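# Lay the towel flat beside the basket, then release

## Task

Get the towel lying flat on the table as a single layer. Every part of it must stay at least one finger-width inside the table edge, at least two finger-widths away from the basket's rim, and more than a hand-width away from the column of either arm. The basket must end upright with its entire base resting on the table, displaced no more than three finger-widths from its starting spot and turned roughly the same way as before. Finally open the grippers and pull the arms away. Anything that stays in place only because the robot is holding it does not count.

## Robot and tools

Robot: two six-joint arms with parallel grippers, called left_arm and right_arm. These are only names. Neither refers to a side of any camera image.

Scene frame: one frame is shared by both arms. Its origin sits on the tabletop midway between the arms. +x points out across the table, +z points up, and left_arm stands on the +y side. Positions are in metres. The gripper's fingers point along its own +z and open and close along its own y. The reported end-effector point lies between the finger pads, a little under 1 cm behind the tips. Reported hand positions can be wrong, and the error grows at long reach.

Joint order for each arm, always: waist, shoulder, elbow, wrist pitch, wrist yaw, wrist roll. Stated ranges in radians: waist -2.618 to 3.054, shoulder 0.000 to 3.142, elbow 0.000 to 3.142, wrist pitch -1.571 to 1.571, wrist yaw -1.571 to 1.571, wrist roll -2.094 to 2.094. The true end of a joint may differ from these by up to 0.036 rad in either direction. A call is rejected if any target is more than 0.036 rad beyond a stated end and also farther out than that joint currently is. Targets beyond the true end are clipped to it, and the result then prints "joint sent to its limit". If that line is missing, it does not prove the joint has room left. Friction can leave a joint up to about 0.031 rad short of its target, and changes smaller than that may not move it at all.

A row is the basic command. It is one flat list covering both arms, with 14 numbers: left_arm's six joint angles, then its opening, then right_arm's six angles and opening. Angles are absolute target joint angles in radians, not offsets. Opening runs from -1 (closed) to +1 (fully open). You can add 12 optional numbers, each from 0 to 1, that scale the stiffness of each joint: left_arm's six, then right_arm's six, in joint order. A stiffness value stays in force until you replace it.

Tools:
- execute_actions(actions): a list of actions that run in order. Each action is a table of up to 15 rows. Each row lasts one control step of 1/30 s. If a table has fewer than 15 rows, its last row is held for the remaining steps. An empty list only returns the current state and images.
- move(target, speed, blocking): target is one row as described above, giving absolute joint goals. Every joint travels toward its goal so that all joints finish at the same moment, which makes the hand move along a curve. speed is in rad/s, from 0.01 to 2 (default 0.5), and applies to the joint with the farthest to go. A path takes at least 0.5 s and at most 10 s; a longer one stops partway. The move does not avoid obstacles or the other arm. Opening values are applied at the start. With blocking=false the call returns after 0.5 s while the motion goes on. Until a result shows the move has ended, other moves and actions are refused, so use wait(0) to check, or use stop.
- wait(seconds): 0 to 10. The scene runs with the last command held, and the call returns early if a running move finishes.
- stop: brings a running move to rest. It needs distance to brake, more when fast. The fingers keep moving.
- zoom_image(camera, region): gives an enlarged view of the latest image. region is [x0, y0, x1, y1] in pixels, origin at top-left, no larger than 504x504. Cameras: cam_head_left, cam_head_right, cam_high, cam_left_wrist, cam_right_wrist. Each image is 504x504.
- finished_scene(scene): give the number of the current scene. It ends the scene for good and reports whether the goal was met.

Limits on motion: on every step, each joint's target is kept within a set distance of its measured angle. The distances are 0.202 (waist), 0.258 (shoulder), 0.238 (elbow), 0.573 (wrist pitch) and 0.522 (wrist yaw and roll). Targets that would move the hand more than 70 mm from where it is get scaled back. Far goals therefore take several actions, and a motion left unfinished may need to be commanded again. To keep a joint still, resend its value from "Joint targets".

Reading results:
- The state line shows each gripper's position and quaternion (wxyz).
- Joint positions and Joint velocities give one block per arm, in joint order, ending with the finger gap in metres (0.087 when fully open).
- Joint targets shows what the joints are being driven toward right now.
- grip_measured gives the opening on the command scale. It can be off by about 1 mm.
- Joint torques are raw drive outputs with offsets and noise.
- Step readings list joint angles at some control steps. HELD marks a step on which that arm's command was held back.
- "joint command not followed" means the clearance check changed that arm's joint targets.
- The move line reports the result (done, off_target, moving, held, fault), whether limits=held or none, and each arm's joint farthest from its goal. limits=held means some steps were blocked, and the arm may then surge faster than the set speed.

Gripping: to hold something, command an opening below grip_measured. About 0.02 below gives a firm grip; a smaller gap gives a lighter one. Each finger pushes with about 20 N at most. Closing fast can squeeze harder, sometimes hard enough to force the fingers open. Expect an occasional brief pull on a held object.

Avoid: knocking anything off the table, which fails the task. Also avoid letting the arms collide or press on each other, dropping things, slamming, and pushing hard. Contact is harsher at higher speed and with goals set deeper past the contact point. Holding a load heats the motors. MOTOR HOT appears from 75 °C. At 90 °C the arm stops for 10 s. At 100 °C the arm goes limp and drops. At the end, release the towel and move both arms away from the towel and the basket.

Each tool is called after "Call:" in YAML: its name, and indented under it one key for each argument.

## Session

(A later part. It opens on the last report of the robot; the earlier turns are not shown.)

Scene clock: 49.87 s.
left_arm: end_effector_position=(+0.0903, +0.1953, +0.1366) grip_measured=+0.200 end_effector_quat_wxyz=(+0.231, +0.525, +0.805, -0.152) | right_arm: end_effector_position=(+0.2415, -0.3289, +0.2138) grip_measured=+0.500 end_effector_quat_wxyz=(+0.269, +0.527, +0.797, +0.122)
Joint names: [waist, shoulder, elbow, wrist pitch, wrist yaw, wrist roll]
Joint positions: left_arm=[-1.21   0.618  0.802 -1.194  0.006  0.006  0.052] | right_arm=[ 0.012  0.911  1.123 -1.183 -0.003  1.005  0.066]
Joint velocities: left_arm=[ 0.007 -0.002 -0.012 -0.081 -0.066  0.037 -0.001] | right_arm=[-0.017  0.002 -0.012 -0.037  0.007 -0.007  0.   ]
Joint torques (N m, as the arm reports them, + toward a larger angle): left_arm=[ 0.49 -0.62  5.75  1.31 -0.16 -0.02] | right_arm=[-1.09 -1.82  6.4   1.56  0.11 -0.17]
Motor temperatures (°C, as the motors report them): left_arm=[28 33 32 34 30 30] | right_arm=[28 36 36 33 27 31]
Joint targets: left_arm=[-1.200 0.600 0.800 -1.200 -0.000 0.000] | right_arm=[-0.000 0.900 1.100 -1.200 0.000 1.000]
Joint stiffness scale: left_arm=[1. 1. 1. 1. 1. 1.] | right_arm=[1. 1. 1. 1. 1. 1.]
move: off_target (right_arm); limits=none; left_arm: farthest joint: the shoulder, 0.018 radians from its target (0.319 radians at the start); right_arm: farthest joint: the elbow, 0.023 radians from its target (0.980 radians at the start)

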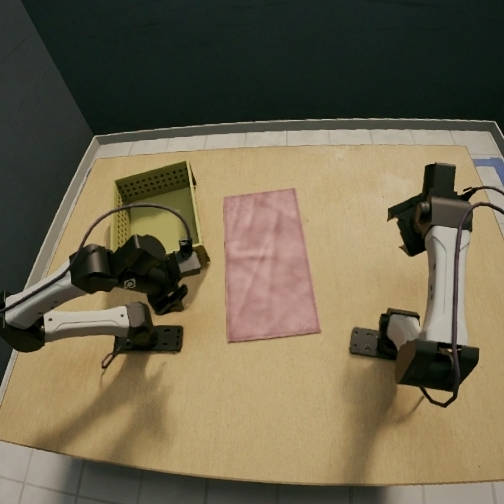

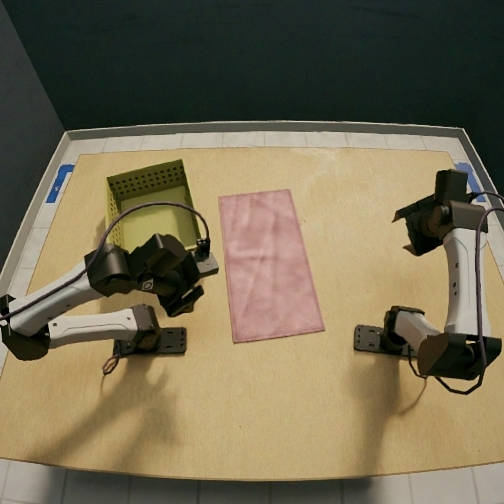

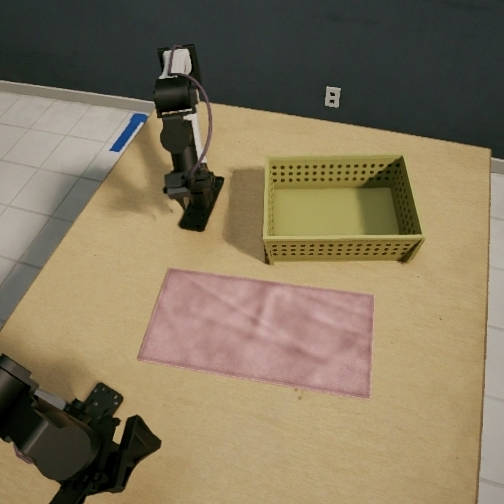

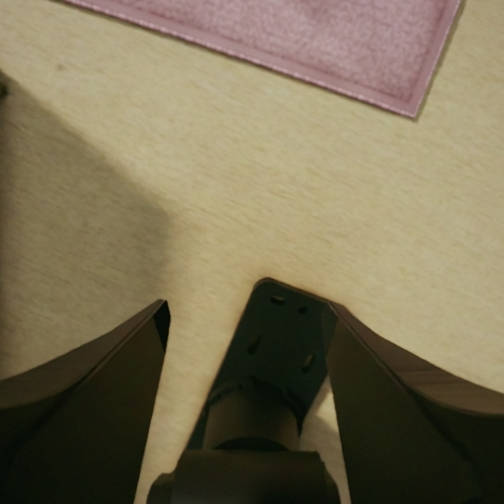

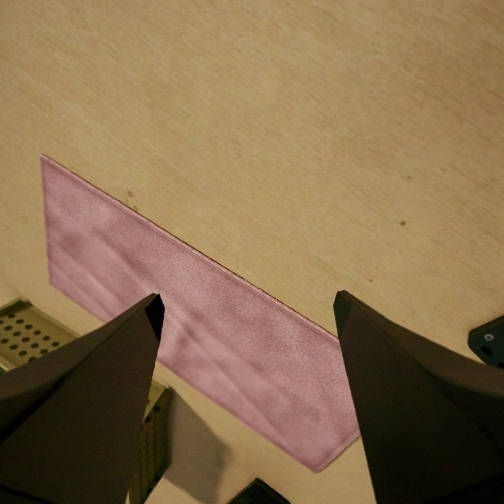

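Call:
move:
  target: [-1.2,0.6,0.8,-1.2,0,0,0.2,0.71,2.14,1.69,-1.075,0,1.99,-1]
  speed: 1.0

Call:
move:
  target: [-1.2,0.6,0.8,-1.2,0,0,0.2,0.71,2.235,1.67,-1.075,0,1.99,-1]
  speed: 0.2

Call:
move:
  target: [-1.2,0.6,0.8,-1.2,0,0,0.2,0.50,2.25,1.67,-1.075,0,1.99,-1]
  speed: 0.2

Call:
move:
  target: [-1.2,0.6,0.8,-1.2,0,0,0.2,0.5,2.0,1.67,-1.075,0,1.99,-1]

Call:
move:
  target: [-1.2,0.6,0.8,-1.2,0,0,0.2,-0.1,0.8,1.0,-1.2,0,1.5,0.5]
  speed: 1.1

Scene clock: 53.10 s.
left_arm: end_effector_position=(+0.0903, +0.1953, +0.1366) grip_measured=+0.200 end_effector_quat_wxyz=(+0.231, +0.525, +0.805, -0.152) | right_arm: end_effector_position=(+0.3837, -0.0766, +0.0349) grip_measured=-0.994 end_effector_quat_wxyz=(+0.005, +0.663, +0.749, +0.018)
Joint names: [waist, shoulder, elbow, wrist pitch, wrist yaw, wrist roll]
Joint positions: left_arm=[-1.21   0.618  0.802 -1.194  0.006  0.006  0.052] | right_arm=[ 0.71   2.131  1.677 -1.08  -0.001  1.984  0.   ]
Joint velocities: left_arm=[ 0.002  0.007  0.012 -0.022 -0.051 -0.022 -0.   ] | right_arm=[ 0.007  0.007  0.002 -0.007 -0.022 -0.051  0.002]
Joint torques (N m, as the arm reports them, + toward a larger angle): left_arm=[ 0.52 -0.61  5.67  1.31 -0.17  0.  ] | right_arm=[ -0.11 -12.16   9.14   0.51   0.1   -0.04]
Motor temperatures (°C, as the motors report them): left_arm=[28 33 32 34 30 30] | right_arm=[28 36 36 33 27 31]
Joint targets: left_arm=[-1.200 0.600 0.800 -1.200 -0.000 -0.000] | right_arm=[0.710 2.140 1.690 -1.075 0.000 1.990]
Joint stiffness scale: left_arm=[1. 1. 1. 1. 1. 1.] | right_arm=[1. 1. 1. 1. 1. 1.]
move: done; limits=none; left_arm: farthest joint: the shoulder, 0.018 radians from its target (0.018 radians at the start); right_arm: farthest joint: the elbow, 0.013 radians from its target (0.567 radians at the start)

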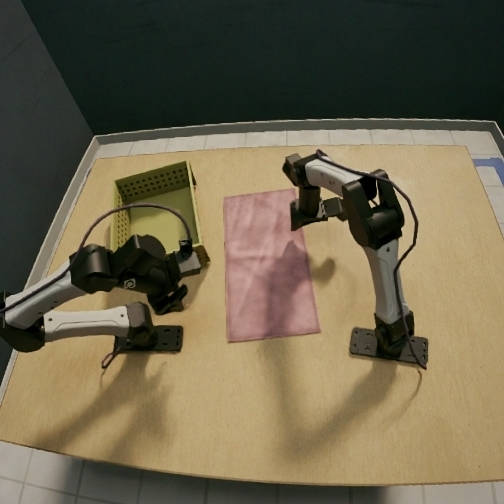

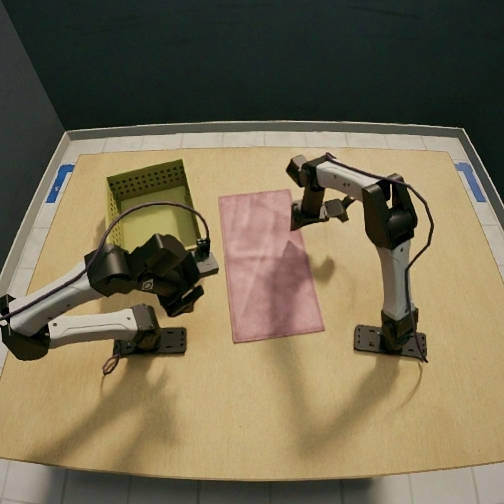

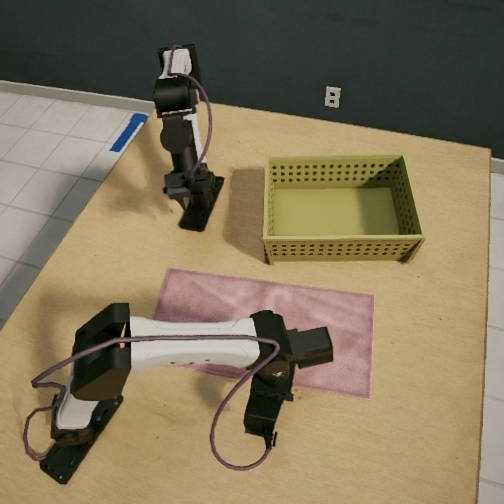

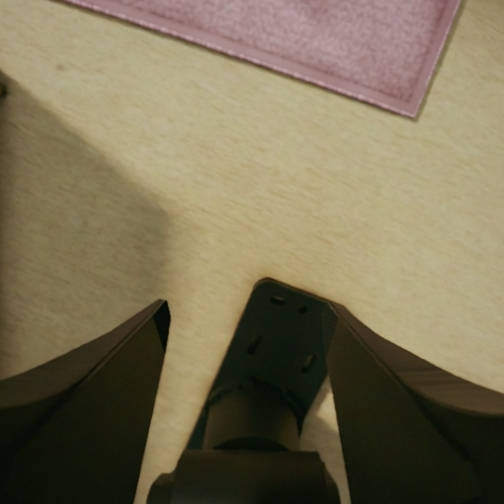

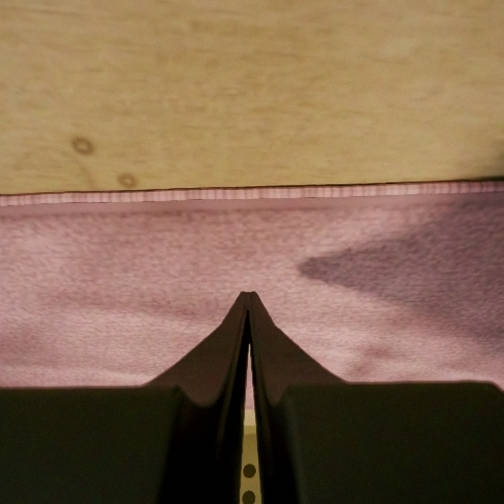

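Scene clock: 53.87 s.
left_arm: end_effector_position=(+0.0903, +0.1953, +0.1366) grip_measured=+0.200 end_effector_quat_wxyz=(+0.231, +0.525, +0.805, -0.152) | right_arm: end_effector_position=(+0.3790, -0.0787, +0.0109) grip_measured=-0.994 end_effector_quat_wxyz=(-0.005, +0.663, +0.749, -0.009)
Joint names: [waist, shoulder, elbow, wrist pitch, wrist yaw, wrist roll]
Joint positions: left_arm=[-1.21   0.618  0.802 -1.194  0.006  0.006  0.052] | right_arm=[ 0.71   2.19   1.677 -1.079 -0.005  1.985  0.   ]
Joint velocities: left_arm=[ 0.007  0.012 -0.007 -0.051 -0.022 -0.007 -0.001] | right_arm=[-0.002  0.007 -0.012 -0.037 -0.007  0.051  0.   ]
Joint torques (N m, as the arm reports them, + toward a larger angle): left_arm=[ 0.55 -0.59  5.76  1.32 -0.17 -0.01] | right_arm=[-0.17 -9.73  7.11  0.39  0.13 -0.04]
Motor temperatures (°C, as the motors report them): left_arm=[28 33 32 34 30 30] | right_arm=[28 36 36 33 27 31]
Joint targets: left_arm=[-1.200 0.600 0.800 -1.200 0.000 -0.000] | right_arm=[0.710 2.235 1.670 -1.075 -0.000 1.990]
Joint stiffness scale: left_arm=[1. 1. 1. 1. 1. 1.] | right_arm=[1. 1. 1. 1. 1. 1.]
move: off_target (right_arm); limits=none; left_arm: farthest joint: the shoulder, 0.018 radians from its target (0.018 radians at the start); right_arm: farthest joint: the shoulder, 0.045 radians from its target (0.104 radians at the start)

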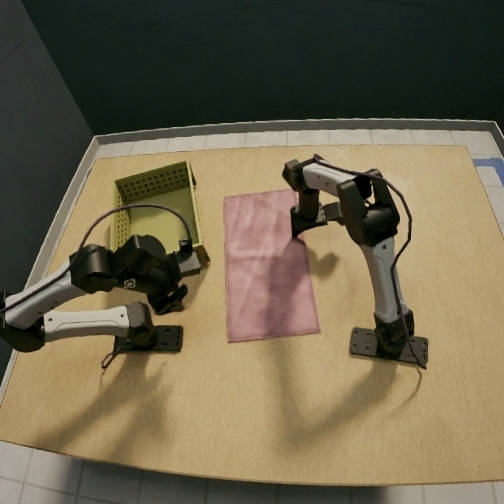

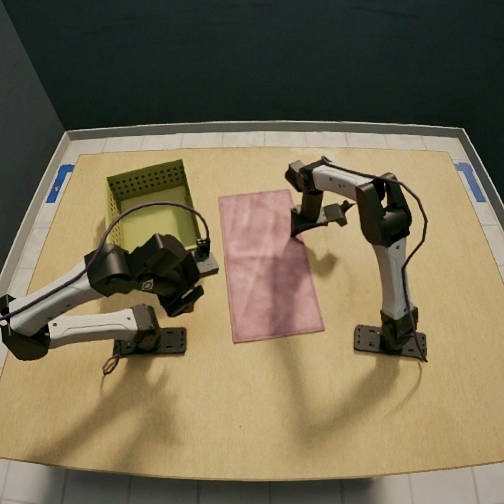

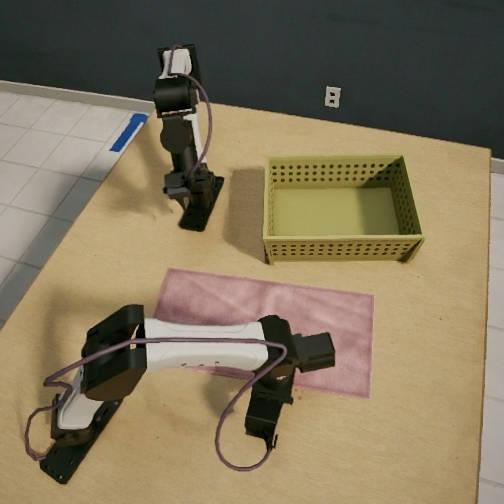

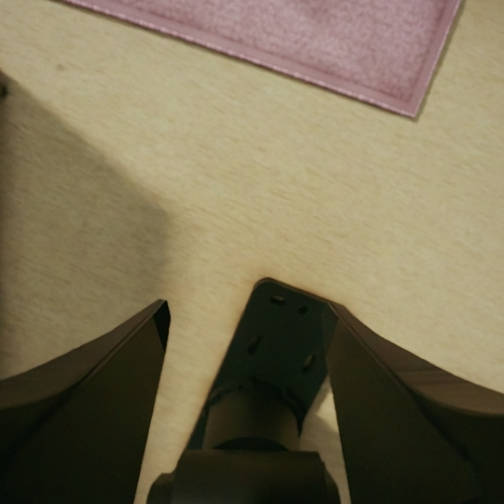

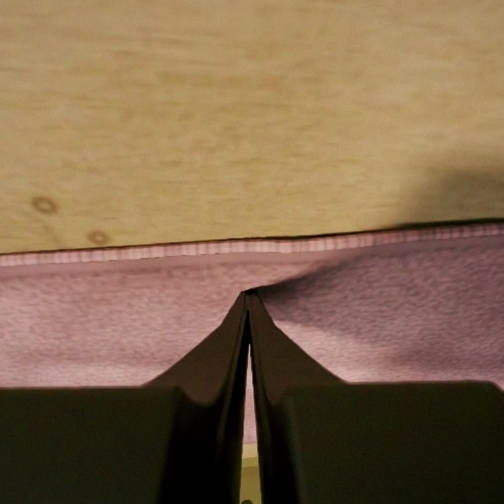

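Scene clock: 55.27 s.
left_arm: end_effector_position=(+0.0903, +0.1953, +0.1366) grip_measured=+0.200 end_effector_quat_wxyz=(+0.231, +0.525, +0.805, -0.152) | right_arm: end_effector_position=(+0.4185, -0.1445, +0.0112) grip_measured=-0.994 end_effector_quat_wxyz=(-0.023, +0.732, +0.681, -0.003)
Joint names: [waist, shoulder, elbow, wrist pitch, wrist yaw, wrist roll]
Joint positions: left_arm=[-1.21   0.618  0.802 -1.194  0.006  0.006  0.052] | right_arm=[ 0.517  2.193  1.677 -1.079 -0.04   1.985  0.   ]
Joint velocities: left_arm=[-0.002 -0.002 -0.012 -0.007  0.022  0.022  0.   ] | right_arm=[-0.002  0.002 -0.017 -0.007 -0.022 -0.007  0.001]
Joint torques (N m, as the arm reports them, + toward a larger angle): left_arm=[ 0.6  -0.72  5.7   1.31 -0.17  0.  ] | right_arm=[-1.35 -8.6   7.06  0.36  0.45 -0.04]
Motor temperatures (°C, as the motors report them): left_arm=[28 33 32 34 30 30] | right_arm=[28 37 36 33 27 31]
Joint targets: left_arm=[-1.200 0.600 0.800 -1.200 0.000 0.000] | right_arm=[0.500 2.250 1.670 -1.075 -0.000 1.990]
Joint stiffness scale: left_arm=[1. 1. 1. 1. 1. 1.] | right_arm=[1. 1. 1. 1. 1. 1.]
move: off_target (right_arm); limits=none; left_arm: farthest joint: the shoulder, 0.018 radians from its target (0.018 radians at the start); right_arm: farthest joint: the shoulder, 0.057 radians from its target (0.060 radians at the start)

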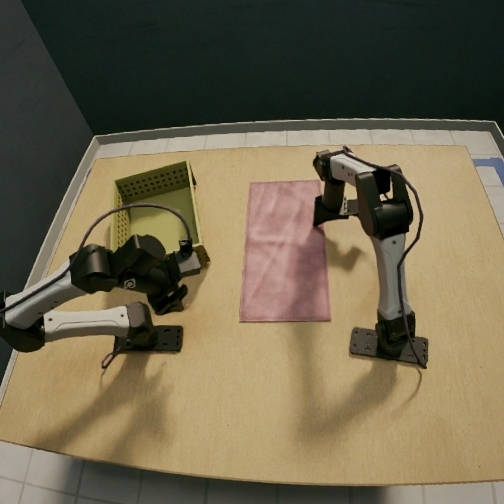

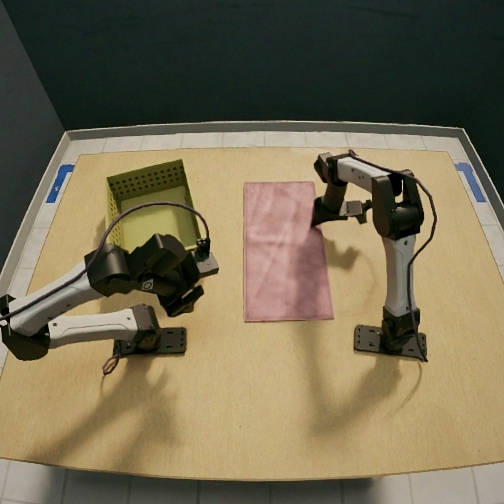

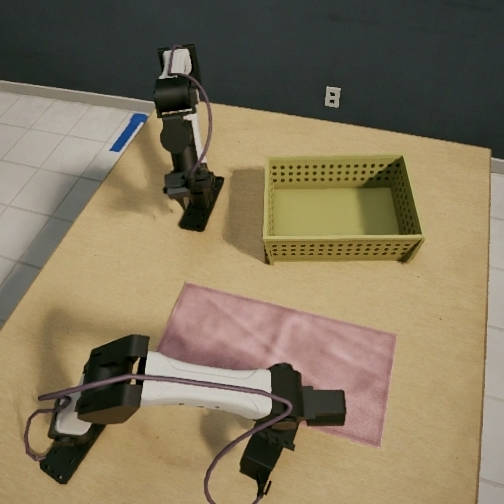

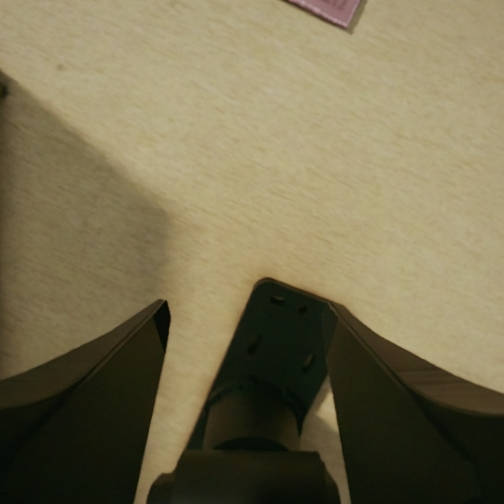

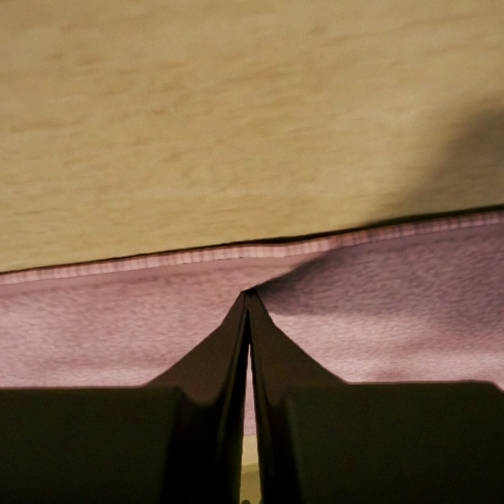

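Scene clock: 56.17 s.
left_arm: end_effector_position=(+0.0903, +0.1953, +0.1366) grip_measured=+0.200 end_effector_quat_wxyz=(+0.231, +0.525, +0.805, -0.152) | right_arm: end_effector_position=(+0.4334, -0.1482, +0.0922) grip_measured=-0.994 end_effector_quat_wxyz=(+0.031, +0.731, +0.677, +0.082)
Joint names: [waist, shoulder, elbow, wrist pitch, wrist yaw, wrist roll]
Joint positions: left_arm=[-1.21   0.618  0.802 -1.194  0.006  0.006  0.052] | right_arm=[ 0.511  1.995  1.677 -1.079 -0.008  1.984  0.   ]
Joint velocities: left_arm=[ 0.002 -0.012 -0.002  0.007 -0.007 -0.081  0.   ] | right_arm=[-0.002 -0.002  0.012 -0.022 -0.007 -0.007  0.   ]
Joint torques (N m, as the arm reports them, + toward a larger angle): left_arm=[ 0.58 -0.67  5.89  1.3  -0.16 -0.01] | right_arm=[ -1.01 -11.68   7.75   0.82   0.15  -0.06]
Motor temperatures (°C, as the motors report them): left_arm=[28 33 32 34 30 30] | right_arm=[28 37 36 33 27 31]
Joint targets: left_arm=[-1.200 0.600 0.800 -1.200 -0.000 0.000] | right_arm=[0.500 2.000 1.670 -1.075 -0.000 1.990]
Joint stiffness scale: left_arm=[1. 1. 1. 1. 1. 1.] | right_arm=[1. 1. 1. 1. 1. 1.]
move: done; limits=none; left_arm: farthest joint: the shoulder, 0.018 radians from its target (0.018 radians at the start); right_arm: farthest joint: the waist, 0.011 radians from its target (0.017 radians at the start)

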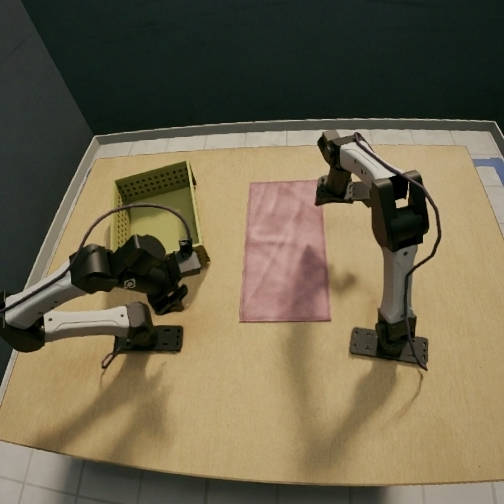

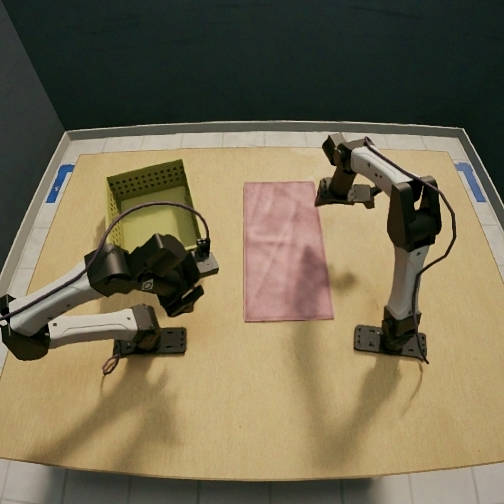

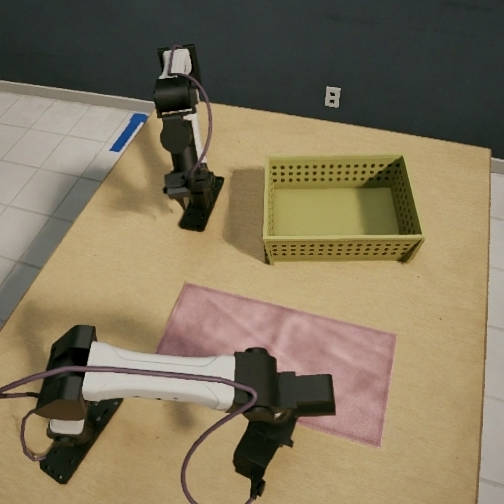

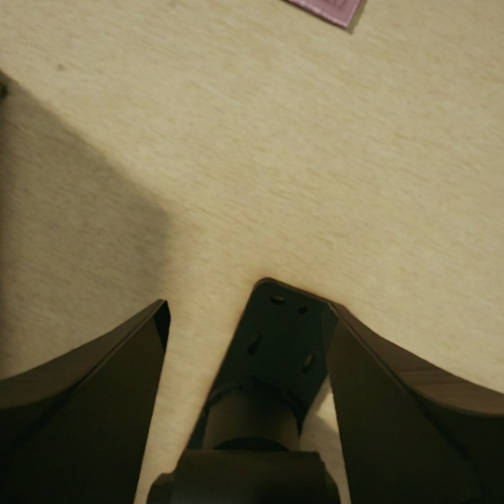

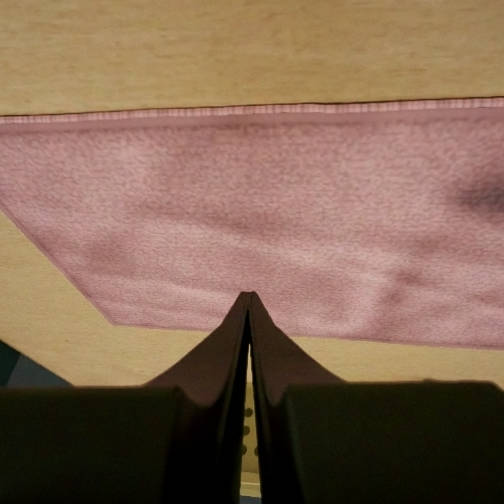

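Scene clock: 58.10 s.
left_arm: end_effector_position=(+0.0903, +0.1953, +0.1366) grip_measured=+0.200 end_effector_quat_wxyz=(+0.231, +0.525, +0.805, -0.152) | right_arm: end_effector_position=(+0.2379, -0.3424, +0.2068) grip_measured=+0.500 end_effector_quat_wxyz=(+0.237, +0.739, +0.607, +0.172)
Joint names: [waist, shoulder, elbow, wrist pitch, wrist yaw, wrist roll]
Joint positions: left_arm=[-1.21   0.618  0.802 -1.194  0.006  0.006  0.052] | right_arm=[-0.088  0.813  1.023 -1.187 -0.004  1.505  0.066]
Joint velocities: left_arm=[ 0.012 -0.012  0.002  0.022  0.095 -0.007  0.001] | right_arm=[-0.007 -0.007 -0.022  0.022 -0.051  0.095  0.001]
Joint torques (N m, as the arm reports them, + toward a larger angle): left_arm=[ 0.51 -0.68  5.71  1.3  -0.17 -0.01] | right_arm=[-1.1  -1.13  6.35  1.56  0.12 -0.19]
Motor temperatures (°C, as the motors report them): left_arm=[28 32 32 34 30 30] | right_arm=[28 37 36 33 27 31]
Joint targets: left_arm=[-1.200 0.600 0.800 -1.200 -0.000 -0.000] | right_arm=[-0.100 0.800 1.000 -1.200 -0.000 1.500]
Joint stiffness scale: left_arm=[1. 1. 1. 1. 1. 1.] | right_arm=[1. 1. 1. 1. 1. 1.]
move: off_target (right_arm); limits=none; left_arm: farthest joint: the shoulder, 0.018 radians from its target (0.018 radians at the start); right_arm: farthest joint: the elbow, 0.023 radians from its target (0.677 radians at the start)

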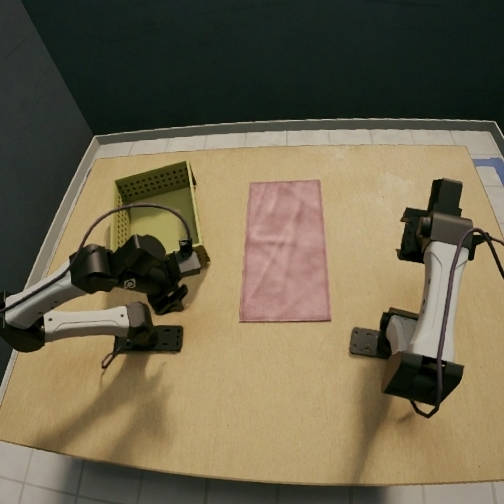

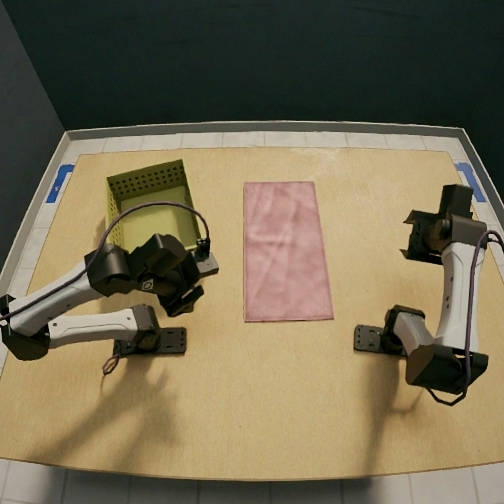

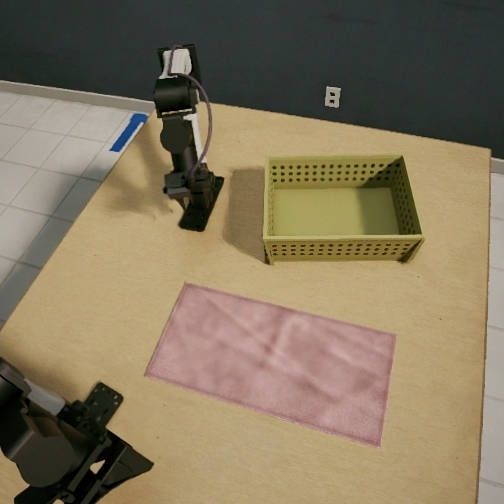

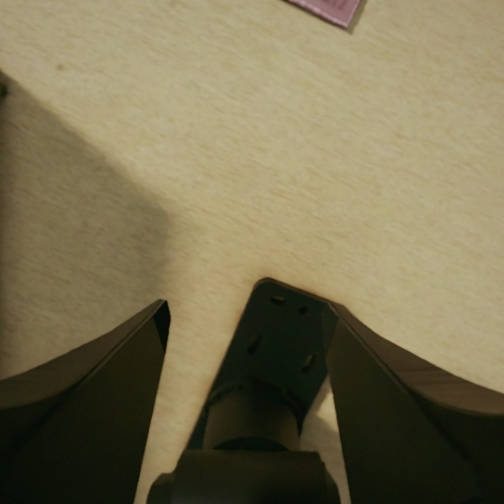

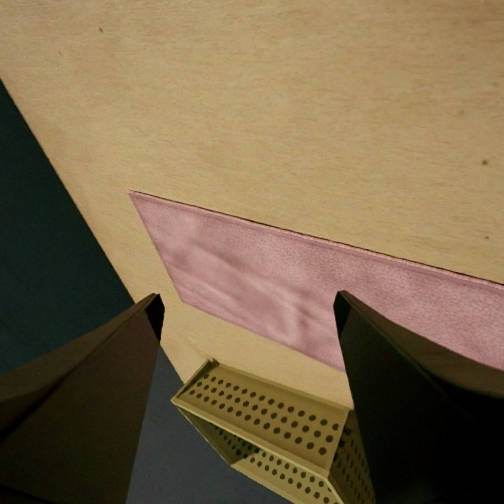

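Call:
execute_actions:
  actions: []

Scene clock: 59.03 s.
left_arm: end_effector_position=(+0.0903, +0.1953, +0.1366) grip_measured=+0.200 end_effector_quat_wxyz=(+0.231, +0.525, +0.805, -0.152) | right_arm: end_effector_position=(+0.2379, -0.3424, +0.2068) grip_measured=+0.500 end_effector_quat_wxyz=(+0.237, +0.739, +0.607, +0.172)
Joint names: [waist, shoulder, elbow, wrist pitch, wrist yaw, wrist roll]
Joint positions: left_arm=[-1.21   0.618  0.802 -1.194  0.006  0.006  0.052] | right_arm=[-0.088  0.813  1.023 -1.187 -0.004  1.504  0.066]
Joint velocities: left_arm=[ 0.002 -0.007 -0.002 -0.037 -0.095  0.051 -0.001] | right_arm=[ 0.002 -0.002  0.002  0.007 -0.037  0.022 -0.001]
Joint torques (N m, as the arm reports them, + toward a larger angle): left_arm=[ 0.54 -0.56  5.84  1.3  -0.18 -0.01] | right_arm=[-1.09 -1.12  6.35  1.56  0.12 -0.17]
Motor temperatures (°C, as the motors report them): left_arm=[28 32 33 34 30 30] | right_arm=[28 37 36 33 27 31]
Joint targets: left_arm=[-1.200 0.600 0.800 -1.200 -0.000 -0.000] | right_arm=[-0.100 0.800 1.000 -1.200 -0.000 1.500]
Joint stiffness scale: left_arm=[1. 1. 1. 1. 1. 1.] | right_arm=[1. 1. 1. 1. 1. 1.]

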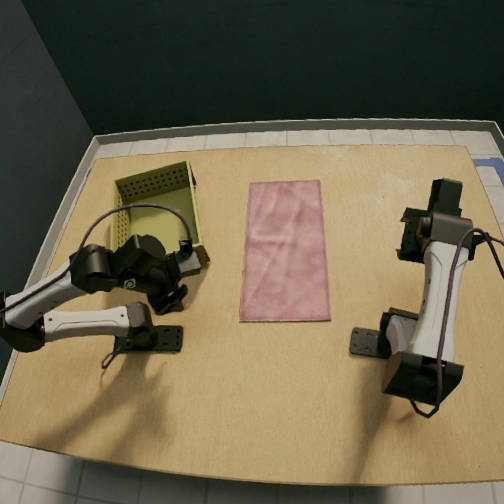

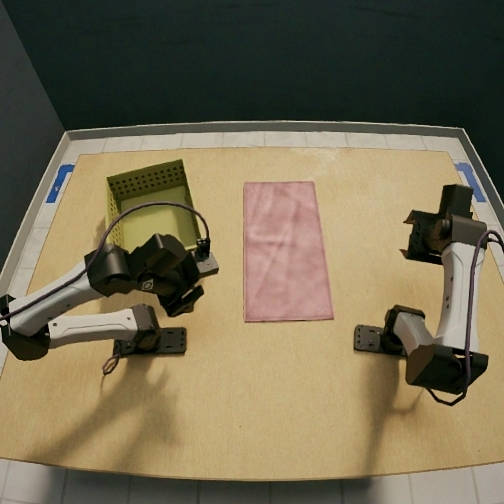

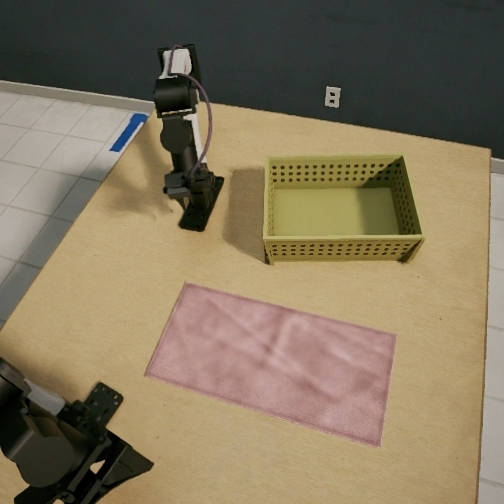

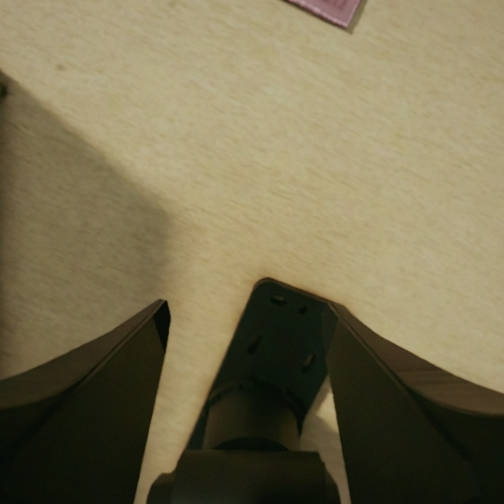

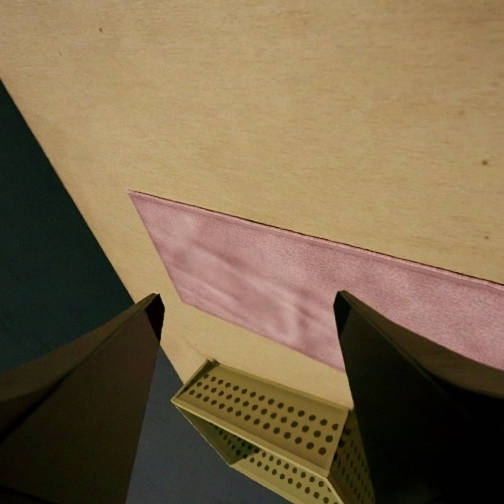

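Call:
finished_scene:
  scene: 2

The scene is finished: the task was done.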